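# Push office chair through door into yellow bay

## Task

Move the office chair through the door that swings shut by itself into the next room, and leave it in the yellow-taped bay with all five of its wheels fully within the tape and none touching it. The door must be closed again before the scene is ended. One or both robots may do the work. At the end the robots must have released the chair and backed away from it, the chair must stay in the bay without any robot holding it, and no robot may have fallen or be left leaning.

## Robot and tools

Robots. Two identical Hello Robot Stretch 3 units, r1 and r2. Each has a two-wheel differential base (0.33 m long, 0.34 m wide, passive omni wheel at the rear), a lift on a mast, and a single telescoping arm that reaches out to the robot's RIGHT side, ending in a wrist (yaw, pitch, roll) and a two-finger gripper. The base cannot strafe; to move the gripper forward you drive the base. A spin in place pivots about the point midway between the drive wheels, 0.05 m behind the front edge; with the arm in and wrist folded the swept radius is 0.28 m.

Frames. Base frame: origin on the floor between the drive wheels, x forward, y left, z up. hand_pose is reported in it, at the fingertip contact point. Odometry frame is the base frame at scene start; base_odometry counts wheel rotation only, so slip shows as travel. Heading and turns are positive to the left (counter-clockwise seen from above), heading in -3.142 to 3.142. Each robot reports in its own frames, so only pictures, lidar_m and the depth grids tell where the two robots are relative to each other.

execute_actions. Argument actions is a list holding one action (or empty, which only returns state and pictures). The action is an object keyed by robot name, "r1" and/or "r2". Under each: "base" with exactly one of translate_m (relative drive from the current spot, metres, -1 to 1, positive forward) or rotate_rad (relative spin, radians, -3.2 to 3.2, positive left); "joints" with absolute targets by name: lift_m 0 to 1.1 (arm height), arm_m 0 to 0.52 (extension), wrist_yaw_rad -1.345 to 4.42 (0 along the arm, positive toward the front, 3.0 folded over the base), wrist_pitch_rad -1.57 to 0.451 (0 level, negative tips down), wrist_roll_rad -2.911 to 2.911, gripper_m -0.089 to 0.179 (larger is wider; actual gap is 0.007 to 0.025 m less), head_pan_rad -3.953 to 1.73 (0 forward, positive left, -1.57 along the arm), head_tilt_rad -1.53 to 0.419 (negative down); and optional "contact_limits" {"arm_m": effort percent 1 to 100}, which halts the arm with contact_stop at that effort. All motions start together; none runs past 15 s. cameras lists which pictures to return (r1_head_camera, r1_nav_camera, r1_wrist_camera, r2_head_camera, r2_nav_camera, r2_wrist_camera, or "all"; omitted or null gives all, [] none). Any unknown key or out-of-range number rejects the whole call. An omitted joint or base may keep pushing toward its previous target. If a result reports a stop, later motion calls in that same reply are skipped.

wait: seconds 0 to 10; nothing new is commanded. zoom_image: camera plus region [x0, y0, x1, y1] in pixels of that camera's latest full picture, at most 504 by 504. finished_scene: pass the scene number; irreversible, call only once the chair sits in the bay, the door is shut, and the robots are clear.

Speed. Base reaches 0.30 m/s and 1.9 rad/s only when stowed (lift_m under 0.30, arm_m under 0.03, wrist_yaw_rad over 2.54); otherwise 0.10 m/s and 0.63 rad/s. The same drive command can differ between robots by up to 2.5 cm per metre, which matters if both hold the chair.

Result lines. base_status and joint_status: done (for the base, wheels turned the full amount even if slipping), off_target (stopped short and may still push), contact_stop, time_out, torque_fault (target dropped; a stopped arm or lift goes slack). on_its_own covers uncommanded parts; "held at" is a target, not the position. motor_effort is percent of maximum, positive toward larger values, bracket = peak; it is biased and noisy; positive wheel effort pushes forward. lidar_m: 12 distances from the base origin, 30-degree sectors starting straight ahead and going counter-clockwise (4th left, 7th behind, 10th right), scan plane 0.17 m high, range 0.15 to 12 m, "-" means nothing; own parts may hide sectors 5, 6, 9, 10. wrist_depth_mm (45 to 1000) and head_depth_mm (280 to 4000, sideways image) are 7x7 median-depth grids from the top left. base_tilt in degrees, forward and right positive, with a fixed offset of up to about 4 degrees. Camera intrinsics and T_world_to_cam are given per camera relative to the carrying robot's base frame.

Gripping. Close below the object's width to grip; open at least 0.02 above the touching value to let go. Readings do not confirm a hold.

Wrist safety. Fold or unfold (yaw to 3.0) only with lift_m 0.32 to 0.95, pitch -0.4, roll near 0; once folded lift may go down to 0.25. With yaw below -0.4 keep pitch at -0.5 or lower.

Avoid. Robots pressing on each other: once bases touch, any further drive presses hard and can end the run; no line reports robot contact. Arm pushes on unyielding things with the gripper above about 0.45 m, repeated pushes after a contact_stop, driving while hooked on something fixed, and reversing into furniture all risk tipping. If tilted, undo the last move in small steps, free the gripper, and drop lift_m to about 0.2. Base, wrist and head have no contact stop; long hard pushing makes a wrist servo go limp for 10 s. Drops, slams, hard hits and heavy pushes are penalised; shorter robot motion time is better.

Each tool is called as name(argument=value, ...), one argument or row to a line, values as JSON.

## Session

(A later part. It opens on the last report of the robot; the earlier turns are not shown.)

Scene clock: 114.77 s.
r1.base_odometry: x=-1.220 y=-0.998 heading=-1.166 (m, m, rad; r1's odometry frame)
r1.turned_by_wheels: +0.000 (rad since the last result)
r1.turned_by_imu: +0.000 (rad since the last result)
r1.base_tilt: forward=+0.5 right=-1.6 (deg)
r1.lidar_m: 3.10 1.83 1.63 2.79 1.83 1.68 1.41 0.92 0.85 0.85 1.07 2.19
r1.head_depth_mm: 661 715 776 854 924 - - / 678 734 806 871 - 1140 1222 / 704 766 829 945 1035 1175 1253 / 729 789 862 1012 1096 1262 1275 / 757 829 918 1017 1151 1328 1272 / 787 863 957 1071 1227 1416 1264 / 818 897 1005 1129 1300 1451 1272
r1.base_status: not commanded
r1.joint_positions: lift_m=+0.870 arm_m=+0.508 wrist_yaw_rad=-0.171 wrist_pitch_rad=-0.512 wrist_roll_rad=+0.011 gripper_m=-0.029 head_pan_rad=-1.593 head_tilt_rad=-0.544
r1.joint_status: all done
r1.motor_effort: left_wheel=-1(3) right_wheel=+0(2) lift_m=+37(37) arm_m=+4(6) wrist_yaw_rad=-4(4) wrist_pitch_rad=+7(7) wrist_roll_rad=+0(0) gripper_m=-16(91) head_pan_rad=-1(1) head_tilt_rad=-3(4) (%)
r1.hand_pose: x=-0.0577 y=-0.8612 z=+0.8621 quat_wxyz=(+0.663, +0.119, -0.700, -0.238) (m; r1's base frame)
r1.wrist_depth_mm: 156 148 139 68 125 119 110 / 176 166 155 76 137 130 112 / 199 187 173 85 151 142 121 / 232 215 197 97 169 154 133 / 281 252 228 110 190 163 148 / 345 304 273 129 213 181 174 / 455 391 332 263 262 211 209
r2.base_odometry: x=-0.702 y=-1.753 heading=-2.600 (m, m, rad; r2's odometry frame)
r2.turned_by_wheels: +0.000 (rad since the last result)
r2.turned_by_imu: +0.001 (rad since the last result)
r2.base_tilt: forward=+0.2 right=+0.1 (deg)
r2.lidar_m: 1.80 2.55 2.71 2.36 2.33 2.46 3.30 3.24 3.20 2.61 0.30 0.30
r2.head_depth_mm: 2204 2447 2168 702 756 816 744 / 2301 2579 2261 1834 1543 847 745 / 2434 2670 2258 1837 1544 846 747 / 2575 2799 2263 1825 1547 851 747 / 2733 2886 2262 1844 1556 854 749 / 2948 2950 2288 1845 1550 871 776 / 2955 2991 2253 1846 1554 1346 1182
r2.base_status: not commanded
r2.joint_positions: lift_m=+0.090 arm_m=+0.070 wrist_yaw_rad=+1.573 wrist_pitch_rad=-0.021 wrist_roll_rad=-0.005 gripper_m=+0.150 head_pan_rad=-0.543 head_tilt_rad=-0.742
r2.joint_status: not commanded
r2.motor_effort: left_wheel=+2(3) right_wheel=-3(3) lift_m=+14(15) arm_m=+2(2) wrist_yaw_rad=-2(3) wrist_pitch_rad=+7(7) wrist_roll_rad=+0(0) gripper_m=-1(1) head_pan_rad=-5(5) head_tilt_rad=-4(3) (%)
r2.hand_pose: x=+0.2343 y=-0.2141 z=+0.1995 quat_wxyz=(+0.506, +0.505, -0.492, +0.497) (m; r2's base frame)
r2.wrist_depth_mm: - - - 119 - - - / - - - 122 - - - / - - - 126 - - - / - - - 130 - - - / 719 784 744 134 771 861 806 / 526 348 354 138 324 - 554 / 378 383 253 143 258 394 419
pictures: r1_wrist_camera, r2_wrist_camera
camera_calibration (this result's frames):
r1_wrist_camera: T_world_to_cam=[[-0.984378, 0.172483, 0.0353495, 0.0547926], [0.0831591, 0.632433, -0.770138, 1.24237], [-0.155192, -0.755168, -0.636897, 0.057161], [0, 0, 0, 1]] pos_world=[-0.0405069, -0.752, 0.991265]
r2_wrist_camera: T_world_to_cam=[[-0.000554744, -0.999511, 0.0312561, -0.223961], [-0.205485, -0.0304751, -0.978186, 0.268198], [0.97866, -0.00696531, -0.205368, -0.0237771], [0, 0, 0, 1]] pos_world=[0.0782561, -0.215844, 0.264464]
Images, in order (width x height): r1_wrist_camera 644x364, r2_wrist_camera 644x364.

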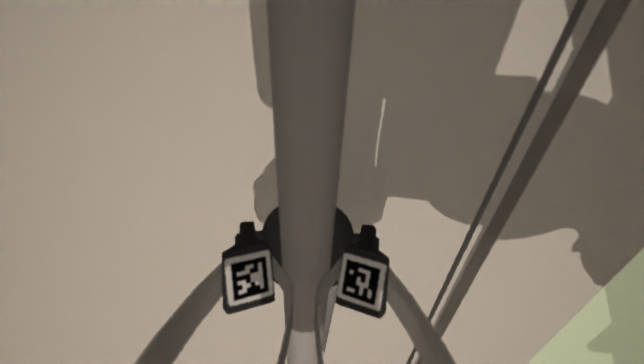

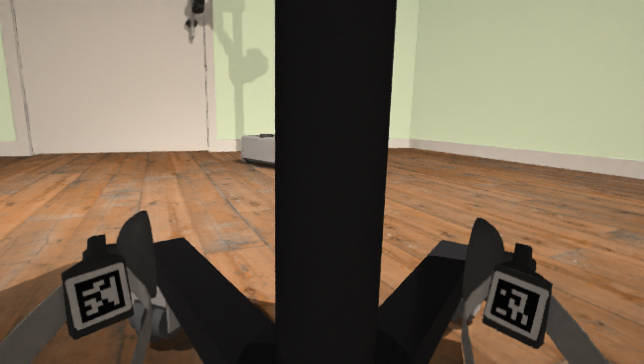

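execute_actions(
  actions=[],
)

Scene clock: 126.57 s.
r1.base_odometry: x=-1.220 y=-0.998 heading=-1.166 (m, m, rad; r1's odometry frame)
r1.turned_by_wheels: +0.000 (rad since the last result)
r1.turned_by_imu: +0.000 (rad since the last result)
r1.base_tilt: forward=+0.3 right=-1.6 (deg)
r1.lidar_m: 3.10 1.82 1.63 2.80 1.83 1.68 1.42 0.92 0.85 0.85 1.07 2.19
r1.head_depth_mm: 661 714 776 853 924 - - / 677 735 806 873 - 1141 1221 / 702 768 829 953 1030 1172 1249 / 730 788 861 1007 1091 1256 1280 / 758 825 916 1025 1159 1332 1271 / 790 861 958 1077 1223 1418 1270 / 817 903 999 1130 1298 1458 1264
r1.base_status: not commanded
r1.joint_positions: lift_m=+0.870 arm_m=+0.508 wrist_yaw_rad=-0.171 wrist_pitch_rad=-0.512 wrist_roll_rad=+0.011 gripper_m=-0.029 head_pan_rad=-1.593 head_tilt_rad=-0.544
r1.joint_status: all done
r1.motor_effort: left_wheel=-1(3) right_wheel=+0(2) lift_m=+36(37) arm_m=+4(6) wrist_yaw_rad=-5(4) wrist_pitch_rad=+6(7) wrist_roll_rad=+0(0) gripper_m=-17(91) head_pan_rad=-1(1) head_tilt_rad=-4(4) (%)
r1.hand_pose: x=-0.0577 y=-0.8612 z=+0.8621 quat_wxyz=(+0.663, +0.119, -0.700, -0.238) (m; r1's base frame)
r1.wrist_depth_mm: 157 149 140 68 125 119 110 / 176 165 154 76 137 130 113 / 200 187 173 85 151 142 121 / 232 214 197 98 169 154 133 / 279 250 226 110 190 163 147 / 346 305 273 129 213 182 174 / 451 389 336 261 259 210 210
r2.base_odometry: x=-0.702 y=-1.753 heading=-2.600 (m, m, rad; r2's odometry frame)
r2.turned_by_wheels: +0.000 (rad since the last result)
r2.turned_by_imu: +0.001 (rad since the last result)
r2.base_tilt: forward=+0.3 right=+0.1 (deg)
r2.lidar_m: 1.80 2.55 2.71 2.35 2.33 2.46 3.31 3.23 3.19 2.61 0.30 0.30
r2.head_depth_mm: 2181 2456 2171 703 758 817 745 / 2323 2549 2248 1823 1541 849 745 / 2435 2681 2267 1826 1536 848 748 / 2551 2821 2239 1840 1539 853 748 / 2749 2927 2277 1836 1546 851 749 / 2916 2974 2269 1843 1556 870 779 / 2996 2941 2272 1842 1551 1348 1181
r2.base_status: not commanded
r2.joint_positions: lift_m=+0.090 arm_m=+0.070 wrist_yaw_rad=+1.573 wrist_pitch_rad=-0.021 wrist_roll_rad=-0.005 gripper_m=+0.150 head_pan_rad=-0.543 head_tilt_rad=-0.742
r2.joint_status: not commanded
r2.motor_effort: left_wheel=+2(3) right_wheel=-3(3) lift_m=+15(15) arm_m=+1(2) wrist_yaw_rad=-2(3) wrist_pitch_rad=+7(7) wrist_roll_rad=+0(0) gripper_m=+0(1) head_pan_rad=-4(5) head_tilt_rad=-5(3) (%)
r2.hand_pose: x=+0.2343 y=-0.2141 z=+0.1995 quat_wxyz=(+0.506, +0.505, -0.492, +0.497) (m; r2's base frame)
r2.wrist_depth_mm: - - - 119 - - - / - - - 122 - - - / - - - 126 - - - / - - - 129 - - - / 720 786 749 133 772 870 792 / 525 350 355 138 324 - 550 / 375 379 253 143 259 393 417
pictures: r1_head_camera (sideways: a quarter turn clockwise sets it upright), r1_nav_camera (sideways: a quarter turn counterclockwise sets it upright), r1_wrist_camera, r2_head_camera (sideways: a quarter turn clockwise sets it upright), r2_nav_camera (sideways: a quarter turn counterclockwise sets it upright), r2_wrist_camera
camera_calibration (this result's frames):
r1_head_camera: T_world_to_cam=[[0.016026, 0.474074, -0.880339, 1.15862], [0.998286, -0.0571482, -0.0126019, 0.0149574], [-0.056284, -0.878629, -0.474177, 0.575322], [0, 0, 0, 1]] pos_world=[-0.00111829, -0.0429215, 1.29297]
r1_nav_camera: T_world_to_cam=[[-0.0569326, -0.547391, 0.834938, -1.04566], [-0.998325, 0.0225751, -0.0532732, 0.118034], [0.0103124, -0.836572, -0.54776, 0.668873], [0, 0, 0, 1]] pos_world=[0.0514063, -0.0154895, 1.24573]
r1_wrist_camera: T_world_to_cam=[[-0.984378, 0.172483, 0.0353496, 0.0547923], [0.0831589, 0.632433, -0.770138, 1.24237], [-0.155192, -0.755168, -0.636897, 0.057161], [0, 0, 0, 1]] pos_world=[-0.0405069, -0.752, 0.991265]
r2_head_camera: T_world_to_cam=[[-0.587385, 0.405722, -0.700263, 0.938078], [0.568687, 0.822554, -0.000442459, 0.00243268], [0.575825, -0.39849, -0.713885, 0.887094], [0, 0, 0, 1]] pos_world=[0.038819, -0.0291016, 1.29019]
r2_nav_camera: T_world_to_cam=[[0.59706, -0.342284, 0.725508, -0.910043], [-0.525545, -0.850186, 0.0313948, 0.0152063], [0.60607, -0.400032, -0.687498, 0.848915], [0, 0, 0, 1]] pos_world=[0.0368397, 0.041028, 1.24339]
r2_wrist_camera: T_world_to_cam=[[-0.000554627, -0.999511, 0.031256, -0.223961], [-0.205485, -0.0304751, -0.978186, 0.268198], [0.97866, -0.00696518, -0.205368, -0.023777], [0, 0, 0, 1]] pos_world=[0.0782561, -0.215844, 0.264464]
Images, in order (width x height): r1_head_camera 896x504, r1_nav_camera 672x504, r1_wrist_camera 644x364, r2_head_camera 896x504, r2_nav_camera 672x504, r2_wrist_camera 644x364.

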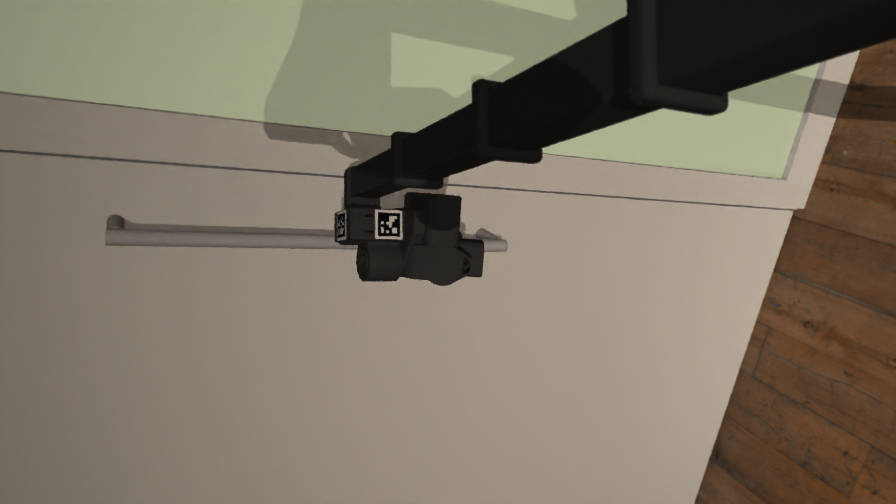

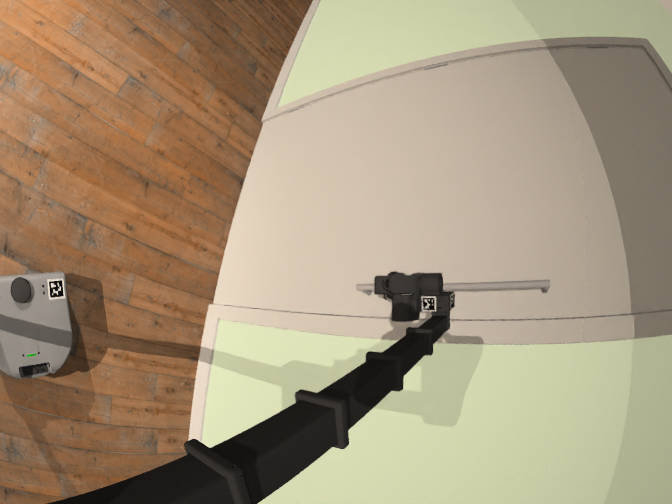

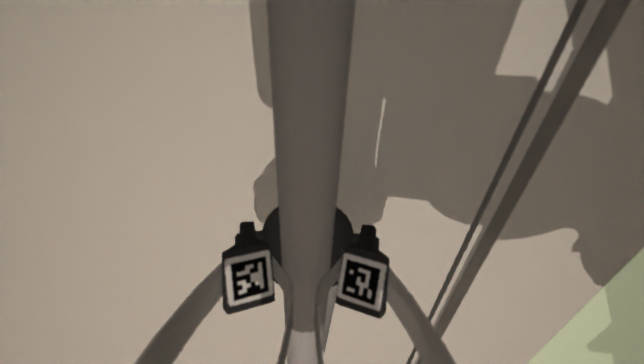

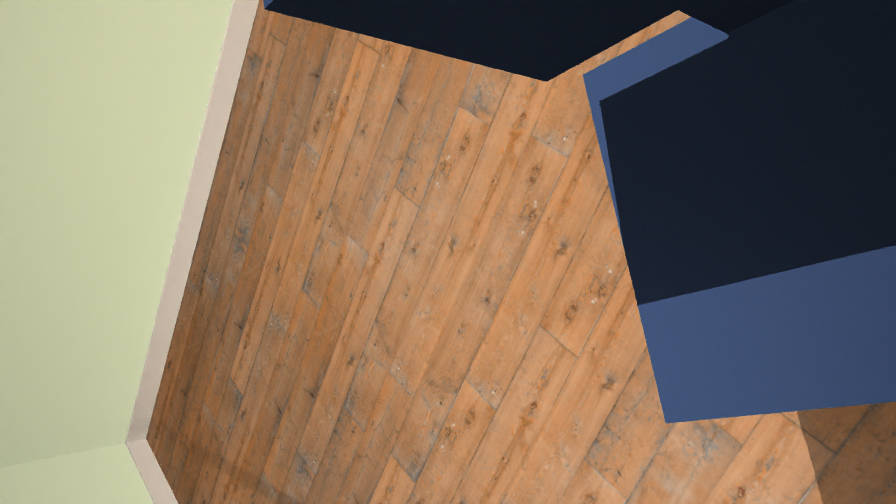

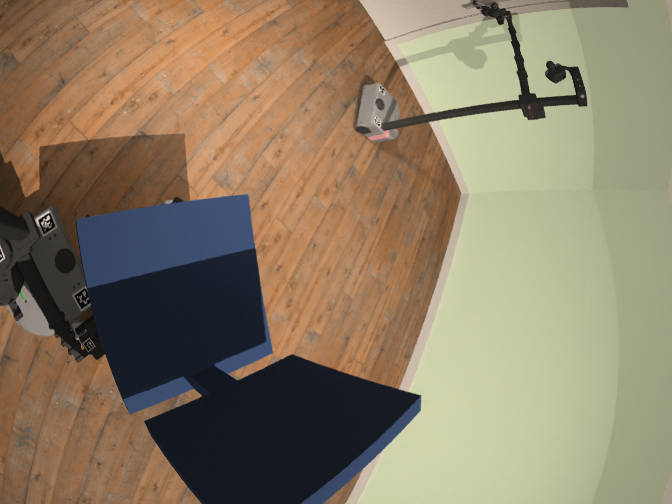

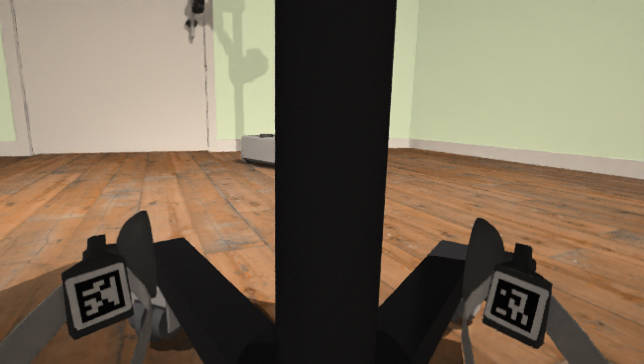

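execute_actions(
  actions=[
    {"r1":{"base":{"translate_m":0.14},"joints":{"arm_m":0.344,"wrist_yaw_rad":-0.34}},"r2":{"base":{"translate_m":0.006},"joints":{"gripper_m":0.0,"arm_m":0.074}}},
  ],
  cameras=["r1_nav_camera","r1_wrist_camera","r2_wrist_camera"],
)

Scene clock: 131.87 s.
r1.base_odometry: x=-1.165 y=-1.127 heading=-1.166 (m, m, rad; r1's odometry frame)
r1.turned_by_wheels: +0.000 (rad since the last result)
r1.turned_by_imu: -0.002 (rad since the last result)
r1.base_tilt: forward=+0.5 right=-1.7 (deg)
r1.lidar_m: 2.98 1.81 1.55 3.03 1.97 1.81 1.51 0.98 0.69 0.70 1.01 2.31
r1.head_depth_mm: 714 764 820 905 983 - - / 551 601 672 943 - 1227 1275 / 578 624 679 - 857 957 1135 / 617 673 738 808 954 1048 1192 / 658 720 798 893 1010 1173 1249 / 705 776 871 981 1131 1329 1275 / 756 842 949 1080 1263 1454 1269
r1.base_status: done
r1.joint_positions: lift_m=+0.870 arm_m=+0.345 wrist_yaw_rad=-0.350 wrist_pitch_rad=-0.510 wrist_roll_rad=+0.011 gripper_m=-0.029 head_pan_rad=-1.593 head_tilt_rad=-0.544
r1.joint_status: all done
r1.motor_effort: left_wheel=-9(37) right_wheel=+6(19) lift_m=+37(37) arm_m=-8(16) wrist_yaw_rad=+11(65) wrist_pitch_rad=+6(7) wrist_roll_rad=+0(1) gripper_m=-16(21) head_pan_rad=-1(1) head_tilt_rad=-5(4) (%)
r1.hand_pose: x=-0.0941 y=-0.6885 z=+0.8624 quat_wxyz=(+0.639, +0.055, -0.708, -0.295) (m; r1's base frame)
r1.wrist_depth_mm: 163 152 142 69 125 118 301 / 183 171 157 76 136 128 337 / 209 192 176 86 150 145 376 / 244 222 200 98 168 403 416 / 296 261 232 110 188 473 480 / 368 318 280 127 212 558 557 / 494 406 339 266 277 674 665
r2.base_odometry: x=-0.707 y=-1.756 heading=-2.600 (m, m, rad; r2's odometry frame)
r2.turned_by_wheels: +0.000 (rad since the last result)
r2.turned_by_imu: +0.002 (rad since the last result)
r2.base_tilt: forward=+0.3 right=+0.1 (deg)
r2.lidar_m: 1.69 2.39 2.70 2.35 2.33 2.47 3.31 3.25 3.21 2.61 0.29 0.29
r2.head_depth_mm: 2202 2440 2241 713 763 832 746 / 2301 2596 2245 1831 1539 845 746 / 2449 2679 2257 1825 1548 847 747 / 2558 2825 2273 1817 1545 852 750 / 2726 2889 2233 1828 1549 854 749 / 2901 2936 2278 1845 1551 869 780 / 2970 2946 2260 1840 1554 1350 1185
r2.base_status: done
r2.joint_positions: lift_m=+0.090 arm_m=+0.074 wrist_yaw_rad=+1.564 wrist_pitch_rad=-0.021 wrist_roll_rad=-0.005 gripper_m=+0.004 head_pan_rad=-0.543 head_tilt_rad=-0.742
r2.joint_status: gripper_m off_target (ended at +0.004, target +0.000); the others done
r2.motor_effort: left_wheel=+3(8) right_wheel=-11(10) lift_m=+14(14) arm_m=+1(2) wrist_yaw_rad=+5(5) wrist_pitch_rad=+7(7) wrist_roll_rad=+0(0) gripper_m=-22(100) head_pan_rad=-5(4) head_tilt_rad=-4(4) (%)
r2.hand_pose: x=+0.2343 y=-0.2206 z=+0.1995 quat_wxyz=(+0.509, +0.502, -0.495, +0.494) (m; r2's base frame)
r2.wrist_depth_mm: - - - 110 - - - / - - - 113 - - - / - - - 116 - - - / - - - 120 - - - / 715 740 681 124 852 791 812 / 510 375 137 127 - 513 553 / 395 372 236 132 258 416 420
pictures: r1_nav_camera (sideways: a quarter turn counterclockwise sets it upright), r1_wrist_camera, r2_wrist_camera
camera_calibration (this result's frames):
r1_nav_camera: T_world_to_cam=[[-0.0569326, -0.547391, 0.834938, -1.04566], [-0.998325, 0.0225751, -0.0532732, 0.118034], [0.0103124, -0.836572, -0.54776, 0.668873], [0, 0, 0, 1]] pos_world=[0.0514063, -0.0154895, 1.24573]
r1_wrist_camera: T_world_to_cam=[[-0.938155, 0.344393, 0.0354914, 0.111648], [0.193558, 0.606723, -0.770988, 1.1298], [-0.287056, -0.716436, -0.63586, 0.195486], [0, 0, 0, 1]] pos_world=[-0.0578236, -0.583873, 0.991401]
r2_wrist_camera: T_world_to_cam=[[-0.0101048, -0.99946, 0.0312557, -0.228225], [-0.205724, -0.0285108, -0.978195, 0.26849], [0.978558, -0.0163145, -0.205325, -0.0258654], [0, 0, 0, 1]] pos_world=[0.0782393, -0.220869, 0.264458]
Images, in order (width x height): r1_nav_camera 672x504, r1_wrist_camera 644x364, r2_wrist_camera 644x364.

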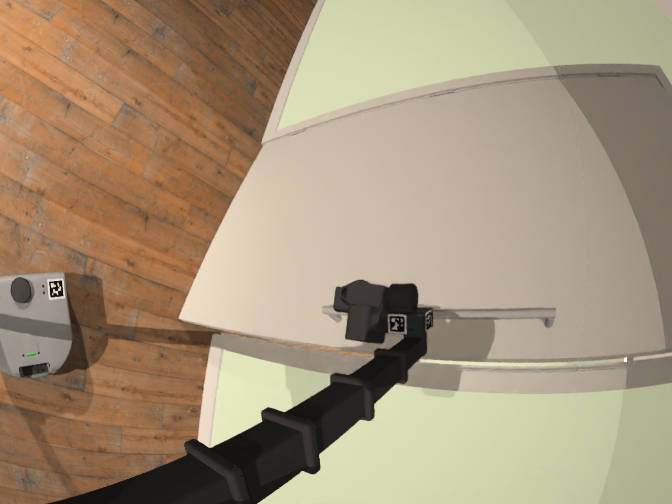

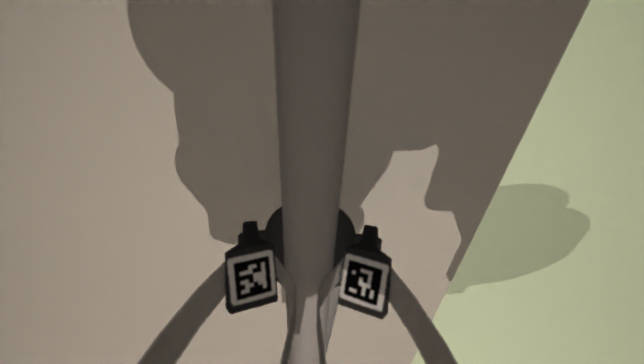

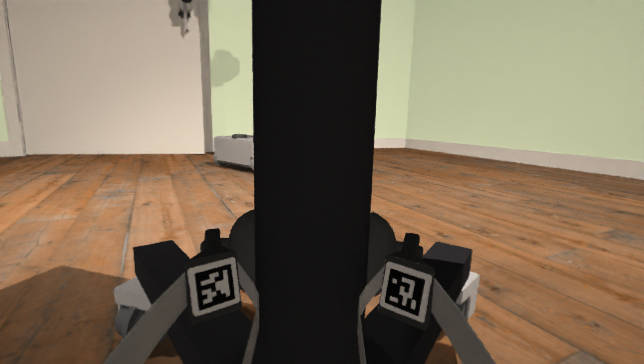

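execute_actions(
  actions=[
    {"r1":{"base":{"translate_m":0.165},"joints":{"arm_m":0.213,"wrist_yaw_rad":-0.51}},"r2":{"base":{"translate_m":0.17}}},
  ],
  cameras=[],
)

execute_actions(
  actions=[
    {"r1":{"base":{"translate_m":0.19},"joints":{"arm_m":0.119,"wrist_yaw_rad":-0.68}},"r2":{"base":{"translate_m":0.19}}},
  ],
  cameras=["r1_nav_camera","r1_wrist_camera","r2_nav_camera"],
)

Scene clock: 141.07 s.
r1.base_odometry: x=-1.100 y=-1.278 heading=-1.167 (m, m, rad; r1's odometry frame)
r1.turned_by_wheels: -0.001 (rad since the last result)
r1.turned_by_imu: -0.004 (rad since the last result)
r1.base_tilt: forward=+0.3 right=-1.6 (deg)
r1.lidar_m: 2.82 3.50 1.30 3.29 2.13 1.97 1.62 1.05 0.55 0.59 1.04 2.46
r1.head_depth_mm: 430 459 495 555 1071 - 1247 / 455 480 525 577 - 728 875 / 503 543 591 638 - 831 911 / 552 599 659 730 - 958 1077 / 609 667 741 834 953 1109 1237 / 680 756 847 980 1137 1365 1272 / 767 868 996 1172 1419 1524 1272
r1.base_status: done
r1.joint_positions: lift_m=+0.870 arm_m=+0.213 wrist_yaw_rad=-0.479 wrist_pitch_rad=-0.511 wrist_roll_rad=+0.015 gripper_m=-0.029 head_pan_rad=-1.593 head_tilt_rad=-0.544
r1.joint_status: wrist_yaw_rad off_target (ended at -0.479, target -0.510); the others done
r1.on_its_own: wrist_yaw_rad is held at -0.437, not at your -0.510, by its stall guard, which is still easing; left_wheel is at rest, and its effort (-20) is outside its rest range (-18 to +18)
r1.motor_effort: left_wheel=-20(26) right_wheel=+16(17) lift_m=+37(37) arm_m=-2(17) wrist_yaw_rad=+46(69) wrist_pitch_rad=+6(7) wrist_roll_rad=-2(2) gripper_m=-18(22) head_pan_rad=-1(1) head_tilt_rad=-3(4) (%)
r1.hand_pose: x=-0.1190 y=-0.5459 z=+0.8621 quat_wxyz=(+0.617, +0.009, -0.711, -0.336) (m; r1's base frame)
r1.wrist_depth_mm: 179 163 148 69 124 116 111 / 202 183 164 76 136 125 576 / 235 207 184 86 149 137 669 / 281 241 210 98 166 156 763 / 345 288 246 110 185 815 868 / 451 356 294 130 205 - - / 652 472 358 263 261 - -
r2.base_odometry: x=-0.853 y=-1.843 heading=-2.600 (m, m, rad; r2's odometry frame)
r2.turned_by_wheels: +0.000 (rad since the last result)
r2.turned_by_imu: +0.002 (rad since the last result)
r2.base_tilt: forward=+0.2 right=+0.1 (deg)
r2.lidar_m: 1.40 2.03 2.54 2.43 2.40 2.54 3.48 3.38 3.11 2.53 0.29 0.29
r2.head_depth_mm: 2130 2376 2260 1786 788 848 746 / 2252 2530 2253 1842 1545 850 745 / 2375 2642 2249 1822 1547 851 746 / 2498 2733 2259 1835 1551 851 748 / 2628 2833 2251 1843 1555 852 750 / 2834 2949 2266 1848 1552 885 776 / 2835 2871 2280 1853 1564 1350 1183
r2.base_status: done
r2.joint_positions: lift_m=+0.090 arm_m=+0.074 wrist_yaw_rad=+1.573 wrist_pitch_rad=-0.021 wrist_roll_rad=-0.005 gripper_m=+0.010 head_pan_rad=-0.543 head_tilt_rad=-0.742
r2.joint_status: not commanded
r2.on_its_own: gripper_m is held at +0.009, not at your +0.000, by its stall guard, which is not easing now
r2.motor_effort: left_wheel=+2(7) right_wheel=+2(17) lift_m=+15(14) arm_m=+1(1) wrist_yaw_rad=-3(12) wrist_pitch_rad=+7(7) wrist_roll_rad=+0(0) gripper_m=-22(22) head_pan_rad=-5(4) head_tilt_rad=-4(4) (%)
r2.hand_pose: x=+0.2343 y=-0.2182 z=+0.1995 quat_wxyz=(+0.506, +0.505, -0.492, +0.497) (m; r2's base frame)
r2.wrist_depth_mm: - - - 110 - - - / - - - 113 - - - / - - - 116 - - - / - - - 120 - - - / 723 736 380 123 867 778 807 / 509 513 139 127 344 485 549 / 390 380 241 132 246 379 413
pictures: none
No camera images: the call's "cameras" was empty. Leave "cameras" out to get every camera's image.

Scene clock: 144.03 s.
r1.base_odometry: x=-1.025 y=-1.453 heading=-1.168 (m, m, rad; r1's odometry frame)
r1.turned_by_wheels: -0.001 (rad since the last result)
r1.turned_by_imu: +0.004 (rad since the last result)
r1.base_tilt: forward=+0.5 right=-1.7 (deg)
r1.lidar_m: 2.64 3.28 1.07 1.06 2.33 2.14 1.73 1.12 0.44 0.54 1.29 2.62
r1.head_depth_mm: 389 350 415 453 493 - - / 434 461 494 529 563 - 674 / 488 525 566 619 674 - - / 559 610 667 736 829 - 1181 / 657 724 808 915 1055 1252 1274 / 792 896 1026 1203 1444 1500 1273 / 983 1096 1225 1385 1592 1551 1267
r1.base_status: done
r1.joint_positions: lift_m=+0.870 arm_m=+0.119 wrist_yaw_rad=-0.643 wrist_pitch_rad=-0.505 wrist_roll_rad=+0.012 gripper_m=-0.029 head_pan_rad=-1.593 head_tilt_rad=-0.544
r1.joint_status: wrist_yaw_rad off_target (ended at -0.643, target -0.680); the others done
r1.on_its_own: wrist_yaw_rad is held at -0.588, not at your -0.680, by its stall guard, which is still easing; left_wheel is at rest, and its effort (-19) is outside its rest range (-18 to +18)
r1.motor_effort: left_wheel=-19(30) right_wheel=+16(20) lift_m=+37(38) arm_m=+1(23) wrist_yaw_rad=+61(100) wrist_pitch_rad=+3(7) wrist_roll_rad=+0(2) gripper_m=-20(28) head_pan_rad=-1(1) head_tilt_rad=-4(5) (%)
r1.hand_pose: x=-0.1489 y=-0.4340 z=+0.8634 quat_wxyz=(+0.590, -0.050, -0.709, -0.384) (m; r1's base frame)
r1.wrist_depth_mm: 193 173 154 71 124 116 108 / 220 195 170 78 136 125 121 / 258 222 193 88 150 135 - / 310 259 218 99 166 150 - / 391 310 257 111 184 177 - / 520 388 320 127 201 - - / 809 519 366 273 250 - -
r2.base_odometry: x=-1.015 y=-1.941 heading=-2.599 (m, m, rad; r2's odometry frame)
r2.turned_by_wheels: +0.000 (rad since the last result)
r2.turned_by_imu: +0.002 (rad since the last result)
r2.base_tilt: forward=+0.3 right=+0.1 (deg)
r2.lidar_m: 1.09 1.16 2.37 2.51 2.48 2.64 3.63 3.56 2.99 2.44 0.28 0.28
r2.head_depth_mm: 2056 2274 2227 1755 770 828 747 / 2160 2403 2255 1821 1535 848 750 / 2279 2567 2276 1842 1553 846 746 / 2406 2705 2246 1823 1538 850 749 / 2552 2816 2268 1857 1547 852 746 / 2737 2931 2272 1831 1553 872 774 / 2611 2755 2287 1840 1553 1342 1180
r2.base_status: done
r2.joint_positions: lift_m=+0.090 arm_m=+0.074 wrist_yaw_rad=+1.588 wrist_pitch_rad=-0.021 wrist_roll_rad=-0.005 gripper_m=+0.010 head_pan_rad=-0.543 head_tilt_rad=-0.742
r2.joint_status: not commanded
r2.on_its_own: gripper_m is held at +0.009, not at your +0.000, by its stall guard, which is not easing now; wrist_yaw_rad is at rest, and its effort (-13) is outside its rest range (-12 to +12)
r2.motor_effort: left_wheel=+4(6) right_wheel=+0(16) lift_m=+15(15) arm_m=+2(2) wrist_yaw_rad=-13(13) wrist_pitch_rad=+7(7) wrist_roll_rad=+0(0) gripper_m=-23(23) head_pan_rad=-4(4) head_tilt_rad=-4(4) (%)
r2.hand_pose: x=+0.2343 y=-0.2144 z=+0.1995 quat_wxyz=(+0.503, +0.508, -0.489, +0.500) (m; r2's base frame)
r2.wrist_depth_mm: - - - 110 - - - / - - - 113 - - - / - - - 116 - - - / - - - 119 - - - / 723 732 274 123 836 785 799 / 504 515 135 127 344 481 548 / 397 383 236 131 246 379 417
pictures: r1_nav_camera (sideways: a quarter turn counterclockwise sets it upright), r1_wrist_camera, r2_nav_camera (sideways: a quarter turn counterclockwise sets it upright)
camera_calibration (this result's frames):
r1_nav_camera: T_world_to_cam=[[-0.0569342, -0.547462, 0.834892, -1.0456], [-0.998325, 0.0225797, -0.0532731, 0.118034], [0.0103134, -0.836526, -0.54783, 0.668965], [0, 0, 0, 1]] pos_world=[0.0514064, -0.0154848, 1.24573]
r1_wrist_camera: T_world_to_cam=[[-0.798318, 0.601247, 0.0345041, 0.105711], [0.359175, 0.521325, -0.774089, 0.977065], [-0.483406, -0.605576, -0.632136, 0.378406], [0, 0, 0, 1]] pos_world=[-0.0836221, -0.343773, 0.991892]
r2_nav_camera: T_world_to_cam=[[0.597061, -0.342283, 0.725507, -0.910042], [-0.525544, -0.850187, 0.0313948, 0.0152062], [0.60607, -0.400031, -0.687498, 0.848916], [0, 0, 0, 1]] pos_world=[0.0368396, 0.041028, 1.24339]
Images, in order (width x height): r1_nav_camera 672x504, r1_wrist_camera 644x364, r2_nav_camera 672x504.

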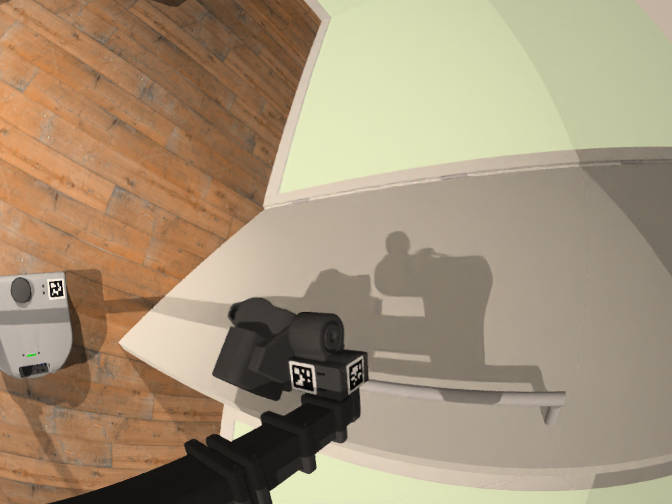

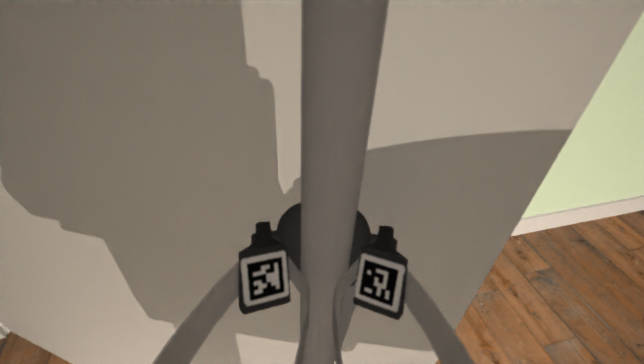

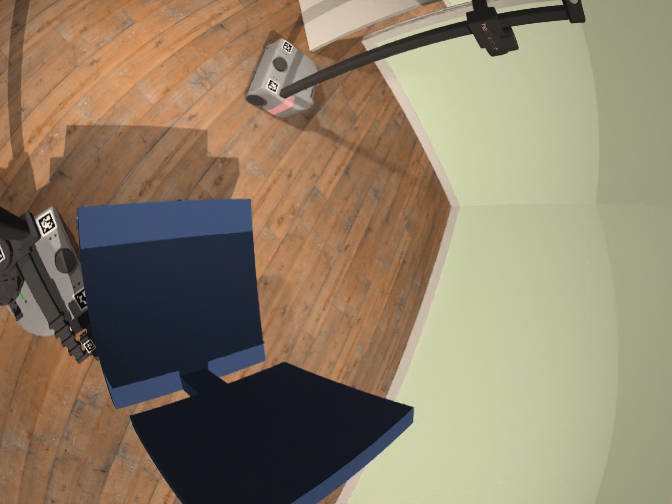

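execute_actions(
  actions=[
    {"r1":{"base":{"translate_m":0.105},"joints":{"arm_m":0.090,"wrist_yaw_rad":-0.715}},"r2":{"base":{"translate_m":0.1}}},
  ],
  cameras=[],
)

execute_actions(
  actions=[
    {"r1":{"base":{"translate_m":0.105},"joints":{"arm_m":0.070,"wrist_yaw_rad":-0.80}},"r2":{"base":{"translate_m":0.1}}},
  ],
  cameras=["r1_nav_camera","r1_wrist_camera"],
)

Scene clock: 151.77 s.
r1.base_odometry: x=-0.984 y=-1.550 heading=-1.168 (m, m, rad; r1's odometry frame)
r1.turned_by_wheels: -0.001 (rad since the last result)
r1.turned_by_imu: -0.002 (rad since the last result)
r1.base_tilt: forward=+0.4 right=-1.8 (deg)
r1.lidar_m: 2.54 3.17 1.02 0.97 2.43 2.24 1.80 1.17 0.40 0.55 1.35 2.52
r1.head_depth_mm: 393 413 436 449 461 - - / 445 470 502 538 572 - - / 516 551 593 644 703 - - / 611 662 724 800 897 1098 - / 750 831 931 1066 1230 1413 1276 / 973 1081 1207 1365 1548 1555 1277 / 1045 1155 1277 1450 1657 1541 1273
r1.base_status: done
r1.joint_positions: lift_m=+0.870 arm_m=+0.090 wrist_yaw_rad=-0.761 wrist_pitch_rad=-0.503 wrist_roll_rad=+0.014 gripper_m=-0.029 head_pan_rad=-1.593 head_tilt_rad=-0.544
r1.joint_status: wrist_yaw_rad off_target (ended at -0.761, target -0.715); the others done
r1.on_its_own: wrist_yaw_rad is at rest, and its effort (+51) is outside its rest range (-12 to +12)
r1.motor_effort: left_wheel=-14(14) right_wheel=+12(12) lift_m=+36(36) arm_m=+1(16) wrist_yaw_rad=+51(52) wrist_pitch_rad=+2(3) wrist_roll_rad=-1(2) gripper_m=-20(19) head_pan_rad=-1(1) head_tilt_rad=-5(3) (%)
r1.hand_pose: x=-0.1683 y=-0.3890 z=+0.8639 quat_wxyz=(+0.566, -0.093, -0.705, -0.418) (m; r1's base frame)
r1.wrist_depth_mm: 188 170 151 70 124 115 109 / 214 190 168 78 136 124 - / 250 217 189 87 150 136 - / 299 252 214 99 165 151 - / 374 301 251 111 183 - - / 489 374 307 130 202 - - / 742 497 363 260 253 - -
r2.base_odometry: x=-1.101 y=-1.993 heading=-2.599 (m, m, rad; r2's odometry frame)
r2.turned_by_wheels: +0.000 (rad since the last result)
r2.turned_by_imu: +0.002 (rad since the last result)
r2.base_tilt: forward=+0.3 right=+0.1 (deg)
r2.lidar_m: 2.16 0.94 2.27 2.55 2.53 2.68 3.73 3.64 2.93 2.39 0.28 0.28
r2.head_depth_mm: 2005 2258 2217 1693 767 830 743 / 2128 2402 2258 1820 1552 844 747 / 2253 2517 2260 1828 1549 847 748 / 2361 2632 2267 1835 1561 851 750 / 2540 2760 2272 1856 1561 852 748 / 2694 2809 2253 1826 1548 869 765 / 2508 2705 2298 1839 1556 1344 1180
r2.base_status: done
r2.joint_positions: lift_m=+0.090 arm_m=+0.074 wrist_yaw_rad=+1.591 wrist_pitch_rad=-0.021 wrist_roll_rad=-0.005 gripper_m=+0.010 head_pan_rad=-0.543 head_tilt_rad=-0.742
r2.joint_status: not commanded
r2.on_its_own: gripper_m is held at +0.009, not at your +0.000, by its stall guard, which is not easing now; wrist_yaw_rad is at rest, and its effort (-15) is outside its rest range (-12 to +12)
r2.motor_effort: left_wheel=+4(8) right_wheel=-1(10) lift_m=+15(15) arm_m=+1(1) wrist_yaw_rad=-15(15) wrist_pitch_rad=+7(7) wrist_roll_rad=+0(0) gripper_m=-22(23) head_pan_rad=-4(4) head_tilt_rad=-5(4) (%)
r2.hand_pose: x=+0.2343 y=-0.2138 z=+0.1995 quat_wxyz=(+0.502, +0.509, -0.488, +0.501) (m; r2's base frame)
r2.wrist_depth_mm: - - - 108 - - - / - - - 111 - - - / - - - 115 - - - / 903 834 - 118 - - - / 715 735 271 122 820 776 798 / 514 519 132 125 345 486 551 / 393 382 241 130 246 376 417
pictures: none
No camera images: the call's "cameras" was empty. Leave "cameras" out to get every camera's image.

Scene clock: 153.80 s.
r1.base_odometry: x=-0.943 y=-1.646 heading=-1.169 (m, m, rad; r1's odometry frame)
r1.turned_by_wheels: -0.001 (rad since the last result)
r1.turned_by_imu: -0.001 (rad since the last result)
r1.base_tilt: forward=+0.3 right=-1.8 (deg)
r1.lidar_m: 2.45 3.03 0.91 0.90 2.54 2.33 1.87 1.20 0.38 0.58 1.40 2.42
r1.head_depth_mm: 409 428 449 472 499 - - / 475 500 531 563 601 - - / 567 605 650 699 759 - - / 707 765 836 926 1028 1210 - / 934 1044 1166 1310 1495 1509 1296 / 1040 1145 1273 1423 1621 1548 1271 / 1083 1196 1327 1495 1717 1550 1267
r1.base_status: done
r1.joint_positions: lift_m=+0.870 arm_m=+0.070 wrist_yaw_rad=-0.849 wrist_pitch_rad=-0.500 wrist_roll_rad=+0.014 gripper_m=-0.029 head_pan_rad=-1.593 head_tilt_rad=-0.544
r1.joint_status: wrist_yaw_rad off_target (ended at -0.849, target -0.800); the others done
r1.on_its_own: wrist_yaw_rad is at rest, and its effort (+56) is outside its rest range (-12 to +12)
r1.motor_effort: left_wheel=-13(14) right_wheel=+11(17) lift_m=+35(36) arm_m=+2(15) wrist_yaw_rad=+56(54) wrist_pitch_rad=+0(2) wrist_roll_rad=-1(2) gripper_m=-19(20) head_pan_rad=-1(1) head_tilt_rad=-3(4) (%)
r1.hand_pose: x=-0.1817 y=-0.3557 z=+0.8647 quat_wxyz=(+0.547, -0.126, -0.700, -0.441) (m; r1's base frame)
r1.wrist_depth_mm: 193 172 153 71 124 115 108 / 221 194 170 78 136 124 120 / 256 221 191 88 149 135 - / 308 258 217 100 166 150 - / 388 308 255 110 183 176 - / 513 382 310 132 201 - - / 787 517 363 267 251 - -
r2.base_odometry: x=-1.187 y=-2.045 heading=-2.599 (m, m, rad; r2's odometry frame)
r2.turned_by_wheels: +0.000 (rad since the last result)
r2.turned_by_imu: +0.001 (rad since the last result)
r2.base_tilt: forward=+0.3 right=+0.0 (deg)
r2.lidar_m: 2.06 0.81 2.16 2.59 2.57 2.72 3.82 3.74 2.88 2.36 0.28 0.28
r2.head_depth_mm: 1974 2191 2243 770 760 833 744 / 2077 2319 2252 1842 1540 848 747 / 2204 2469 2251 1831 1552 846 747 / 2334 2595 2249 1830 1558 852 750 / 2446 2727 2272 1824 1541 851 749 / 2570 2803 2243 1835 1556 872 762 / 2381 2608 2270 1862 1562 1346 1179
r2.base_status: done
r2.joint_positions: lift_m=+0.090 arm_m=+0.074 wrist_yaw_rad=+1.593 wrist_pitch_rad=-0.021 wrist_roll_rad=-0.005 gripper_m=+0.010 head_pan_rad=-0.543 head_tilt_rad=-0.742
r2.joint_status: not commanded
r2.on_its_own: gripper_m is held at +0.009, not at your +0.000, by its stall guard, which is not easing now; wrist_yaw_rad is at rest, and its effort (-17) is outside its rest range (-12 to +12)
r2.motor_effort: left_wheel=+4(9) right_wheel=-1(13) lift_m=+15(15) arm_m=+1(1) wrist_yaw_rad=-17(16) wrist_pitch_rad=+7(7) wrist_roll_rad=+0(0) gripper_m=-24(22) head_pan_rad=-4(4) head_tilt_rad=-5(4) (%)
r2.hand_pose: x=+0.2342 y=-0.2132 z=+0.1995 quat_wxyz=(+0.501, +0.509, -0.487, +0.502) (m; r2's base frame)
r2.wrist_depth_mm: - - - 109 - - - / - - - 111 - - - / - - - 115 - - - / 673 - - 118 - - - / 658 734 271 122 811 794 810 / 507 506 131 126 345 487 551 / 394 383 237 130 245 397 412
pictures: r1_nav_camera (sideways: a quarter turn counterclockwise sets it upright), r1_wrist_camera
camera_calibration (this result's frames):
r1_nav_camera: T_world_to_cam=[[-0.0569413, -0.547785, 0.834679, -1.04532], [-0.998324, 0.0226001, -0.053273, 0.118034], [0.0103183, -0.836314, -0.548154, 0.669386], [0, 0, 0, 1]] pos_world=[0.0514069, -0.015463, 1.24572]
r1_wrist_camera: T_world_to_cam=[[-0.657088, 0.753114, 0.0324834, 0.113837], [0.456678, 0.431993, -0.777706, 0.938062], [-0.599734, -0.496186, -0.627788, 0.424789], [0, 0, 0, 1]] pos_world=[-0.0988316, -0.280194, 0.992516]
Images, in order (width x height): r1_nav_camera 672x504, r1_wrist_camera 644x364.

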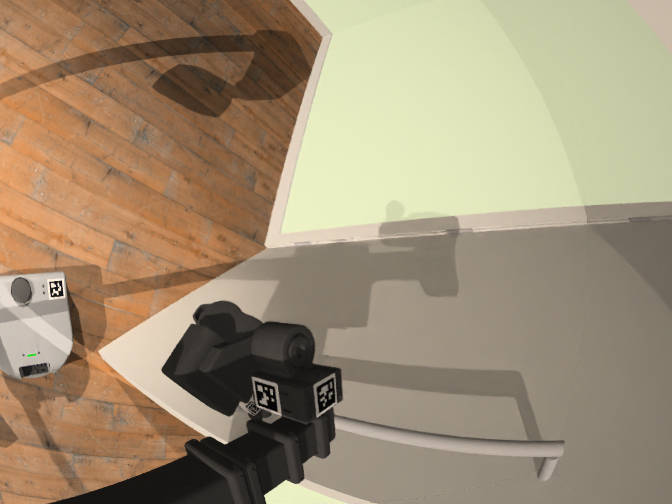

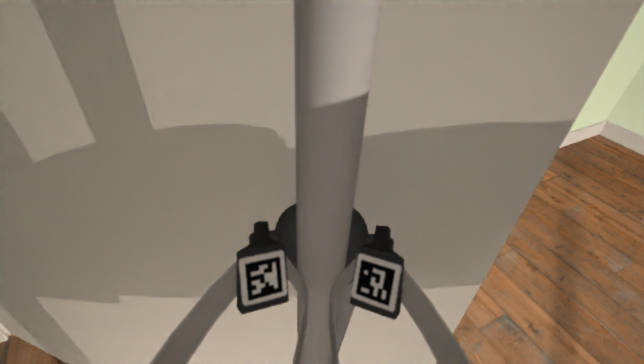

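execute_actions(
  actions=[
    {"r1":{"base":{"translate_m":0.105},"joints":{"arm_m":0.054,"wrist_yaw_rad":-0.91}},"r2":{"base":{"rotate_rad":0.31}}},
  ],
  cameras=[],
)

execute_actions(
  actions=[
    {"r1":{"base":{"translate_m":0.105},"joints":{"arm_m":0.054,"wrist_yaw_rad":-0.98}},"r2":{"base":{"rotate_rad":0.31},"joints":{"head_pan_rad":0.0,"head_tilt_rad":-0.5}}},
  ],
  cameras=["r1_nav_camera","r1_wrist_camera","r2_nav_camera"],
)

Scene clock: 163.27 s.
r1.base_odometry: x=-0.902 y=-1.743 heading=-1.169 (m, m, rad; r1's odometry frame)
r1.turned_by_wheels: +0.000 (rad since the last result)
r1.turned_by_imu: -0.001 (rad since the last result)
r1.base_tilt: forward=+0.5 right=-1.7 (deg)
r1.lidar_m: 2.34 2.92 0.92 0.83 2.65 2.43 1.93 0.35 0.35 0.63 1.45 2.32
r1.head_depth_mm: 440 456 473 494 515 536 - / 529 552 579 609 642 666 - / 663 703 747 799 859 947 - / 885 962 1047 1159 1284 1452 - / 1033 1139 1256 1396 1596 1554 1275 / 1083 1186 1315 1485 1687 1551 1266 / 1126 1233 1375 1545 1771 1546 1270
r1.base_status: done
r1.joint_positions: lift_m=+0.870 arm_m=+0.054 wrist_yaw_rad=-0.928 wrist_pitch_rad=-0.498 wrist_roll_rad=+0.009 gripper_m=-0.029 head_pan_rad=-1.593 head_tilt_rad=-0.544
r1.joint_status: all done
r1.on_its_own: wrist_yaw_rad is at rest, and its effort (+21) is outside its rest range (-12 to +12)
r1.motor_effort: left_wheel=-6(12) right_wheel=+6(9) lift_m=+35(35) arm_m=-4(15) wrist_yaw_rad=+21(35) wrist_pitch_rad=-1(2) wrist_roll_rad=+1(2) gripper_m=-17(18) head_pan_rad=-1(1) head_tilt_rad=-4(3) (%)
r1.hand_pose: x=-0.1925 y=-0.3272 z=+0.8651 quat_wxyz=(+0.532, -0.153, -0.693, -0.462) (m; r1's base frame)
r1.wrist_depth_mm: 199 176 155 71 124 113 105 / 229 198 171 78 135 122 117 / 269 227 192 88 147 132 - / 331 265 220 100 162 146 - / 412 317 260 111 180 172 - / 582 399 - 128 198 - - / 899 558 376 257 245 - -
r2.base_odometry: x=-1.187 y=-2.045 heading=-2.290 (m, m, rad; r2's odometry frame)
r2.turned_by_wheels: +0.310 (rad since the last result)
r2.turned_by_imu: +0.308 (rad since the last result)
r2.base_tilt: forward=+0.2 right=+0.0 (deg)
r2.lidar_m: 0.78 0.78 2.57 2.55 2.58 3.19 3.74 3.66 2.39 2.20 0.29 0.30
r2.head_depth_mm: 2309 2504 2247 1827 918 846 746 / 2461 2689 2242 1836 1533 847 747 / 2628 2786 2241 1819 1544 850 747 / 2404 2657 2255 1833 1556 850 749 / 2232 2506 2274 1844 1551 851 750 / 2092 2307 2246 1830 1555 1273 778 / 1936 2133 2241 1840 1548 1340 1186
r2.base_status: done
r2.joint_positions: lift_m=+0.090 arm_m=+0.074 wrist_yaw_rad=+1.555 wrist_pitch_rad=-0.021 wrist_roll_rad=-0.005 gripper_m=+0.011 head_pan_rad=-0.543 head_tilt_rad=-0.742
r2.joint_status: not commanded
r2.on_its_own: gripper_m is held at +0.009, not at your +0.000, by its stall guard, which is not easing now
r2.motor_effort: left_wheel=-9(21) right_wheel=+4(34) lift_m=+16(16) arm_m=-2(3) wrist_yaw_rad=+12(67) wrist_pitch_rad=+7(7) wrist_roll_rad=+0(0) gripper_m=-22(28) head_pan_rad=-3(4) head_tilt_rad=-4(3) (%)
r2.hand_pose: x=+0.2343 y=-0.2235 z=+0.1994 quat_wxyz=(+0.511, +0.500, -0.497, +0.492) (m; r2's base frame)
r2.wrist_depth_mm: - - - 111 - - - / - - - 114 - - - / - - - 117 - - - / 626 701 - 121 - - - / 620 677 812 125 823 787 813 / 512 515 - 129 - 392 546 / 394 399 242 133 245 377 416
pictures: none
No camera images: the call's "cameras" was empty. Leave "cameras" out to get every camera's image.

Scene clock: 165.27 s.
r1.base_odometry: x=-0.860 y=-1.839 heading=-1.170 (m, m, rad; r1's odometry frame)
r1.turned_by_wheels: +0.000 (rad since the last result)
r1.turned_by_imu: -0.001 (rad since the last result)
r1.base_tilt: forward=+0.6 right=-1.7 (deg)
r1.lidar_m: 2.24 2.80 4.61 0.87 0.77 2.53 2.00 0.34 0.35 0.73 1.50 2.23
r1.head_depth_mm: 495 509 522 538 553 568 - / 625 646 668 692 724 741 - / 844 884 935 980 1043 1146 - / 1035 1133 1242 1359 1543 1560 - / 1075 1182 1305 1447 1644 1548 1271 / 1119 1234 1366 1539 1731 1551 1276 / 1163 1274 1425 1597 1821 1558 1274
r1.base_status: done
r1.joint_positions: lift_m=+0.870 arm_m=+0.054 wrist_yaw_rad=-1.003 wrist_pitch_rad=-0.497 wrist_roll_rad=+0.010 gripper_m=-0.029 head_pan_rad=-1.593 head_tilt_rad=-0.544
r1.joint_status: wrist_yaw_rad off_target (ended at -1.003, target -0.980); the others done
r1.on_its_own: wrist_yaw_rad is at rest, and its effort (+25) is outside its rest range (-12 to +12)
r1.motor_effort: left_wheel=-7(8) right_wheel=+6(10) lift_m=+35(36) arm_m=-3(3) wrist_yaw_rad=+25(24) wrist_pitch_rad=-1(3) wrist_roll_rad=+0(1) gripper_m=-17(17) head_pan_rad=-1(1) head_tilt_rad=-3(3) (%)
r1.hand_pose: x=-0.2017 y=-0.3140 z=+0.8653 quat_wxyz=(+0.514, -0.179, -0.687, -0.482) (m; r1's base frame)
r1.wrist_depth_mm: 209 182 157 71 124 112 103 / 240 204 174 78 135 121 114 / 288 236 196 88 147 131 - / 351 275 222 100 162 143 - / 449 336 267 111 180 166 - / 651 417 322 128 194 - - / 923 598 376 232 240 - -
r2.base_odometry: x=-1.187 y=-2.045 heading=-1.980 (m, m, rad; r2's odometry frame)
r2.turned_by_wheels: +0.310 (rad since the last result)
r2.turned_by_imu: +0.306 (rad since the last result)
r2.base_tilt: forward=+0.2 right=+0.0 (deg)
r2.lidar_m: 0.76 2.24 2.56 2.55 2.81 3.77 3.74 2.71 2.21 2.19 0.30 0.30
r2.head_depth_mm: - - 2085 2212 1892 1544 1304 / - - 3576 2483 1914 1550 836 / - - 3532 2489 1929 1563 1315 / 1051 1043 1232 1436 1693 1386 1240 / 1119 716 734 1486 1766 1292 1209 / 632 987 2155 2349 1949 1519 1291 / 697 2004 2214 2400 1959 1583 1321
r2.base_status: done
r2.joint_positions: lift_m=+0.090 arm_m=+0.074 wrist_yaw_rad=+1.529 wrist_pitch_rad=-0.021 wrist_roll_rad=-0.005 gripper_m=+0.011 head_pan_rad=-0.007 head_tilt_rad=-0.508
r2.joint_status: all done
r2.on_its_own: wrist_yaw_rad is held at +1.526, not at your +1.570, by its stall guard, which is not easing now; gripper_m is held at +0.009, not at your +0.000, by its stall guard, which is not easing now
r2.motor_effort: left_wheel=-9(19) right_wheel=+5(35) lift_m=+16(15) arm_m=-1(2) wrist_yaw_rad=-2(46) wrist_pitch_rad=+7(7) wrist_roll_rad=+0(0) gripper_m=-22(26) head_pan_rad=+5(47) head_tilt_rad=+3(21) (%)
r2.hand_pose: x=+0.2341 y=-0.2298 z=+0.1994 quat_wxyz=(+0.517, +0.494, -0.503, +0.485) (m; r2's base frame)
r2.wrist_depth_mm: - - - 110 - - - / - - - 114 - - - / - - - 117 - - - / - 649 688 121 - - - / 688 642 679 124 862 781 814 / 506 514 135 128 - 398 549 / 391 395 254 132 248 377 416
pictures: r1_nav_camera (sideways: a quarter turn counterclockwise sets it upright), r1_wrist_camera, r2_nav_camera (sideways: a quarter turn counterclockwise sets it upright)
camera_calibration (this result's frames):
r1_nav_camera: T_world_to_cam=[[-0.0569449, -0.547942, 0.834576, -1.04519], [-0.998324, 0.0226103, -0.053273, 0.118034], [0.0103205, -0.83621, -0.548312, 0.669591], [0, 0, 0, 1]] pos_world=[0.0514071, -0.0154524, 1.24572]
r1_wrist_camera: T_world_to_cam=[[-0.535719, 0.843618, 0.0362522, 0.118951], [0.51338, 0.359495, -0.779233, 0.919601], [-0.670408, -0.398839, -0.625685, 0.448325], [0, 0, 0, 1]] pos_world=[-0.107819, -0.252131, 0.992782]
r2_nav_camera: T_world_to_cam=[[0.500952, 0.0120753, 0.865391, -1.09181], [-0.0245107, -0.999304, 0.0281325, 0.0163881], [0.865128, -0.0353044, -0.500308, 0.603815], [0, 0, 0, 1]] pos_world=[0.0249704, 0.0508779, 1.24648]
Images, in order (width x height): r1_nav_camera 672x504, r1_wrist_camera 644x364, r2_nav_camera 672x504.

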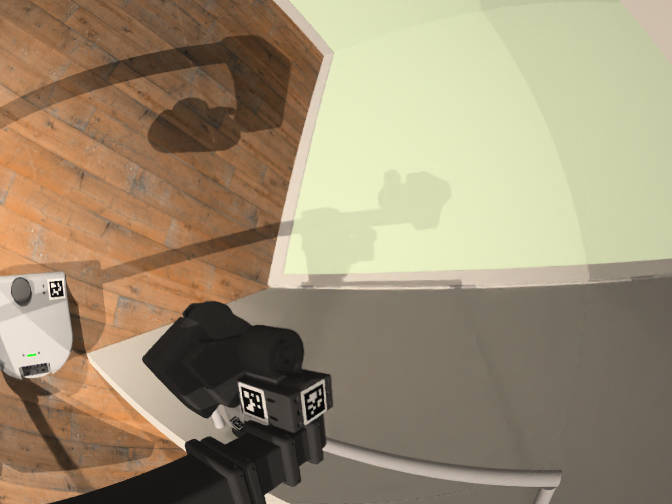

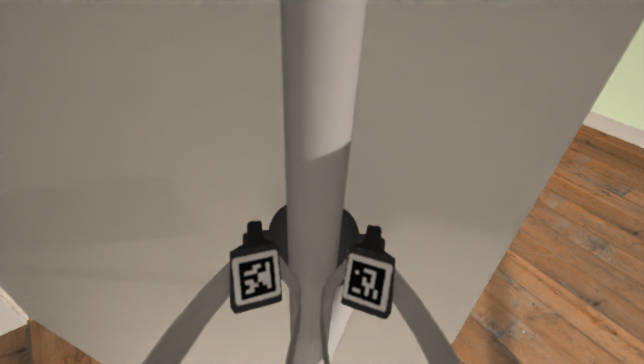

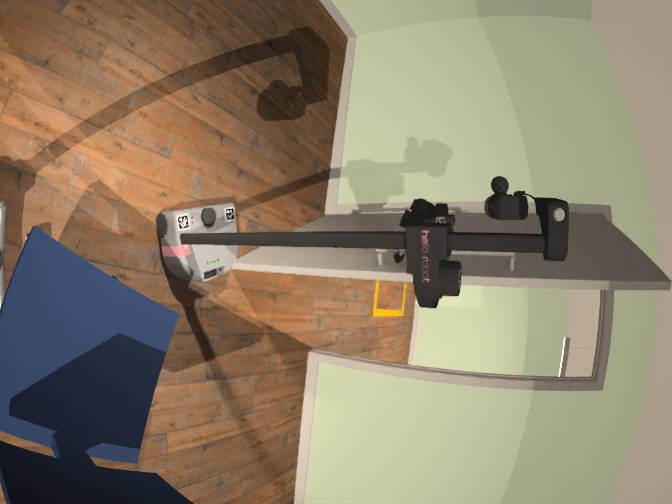

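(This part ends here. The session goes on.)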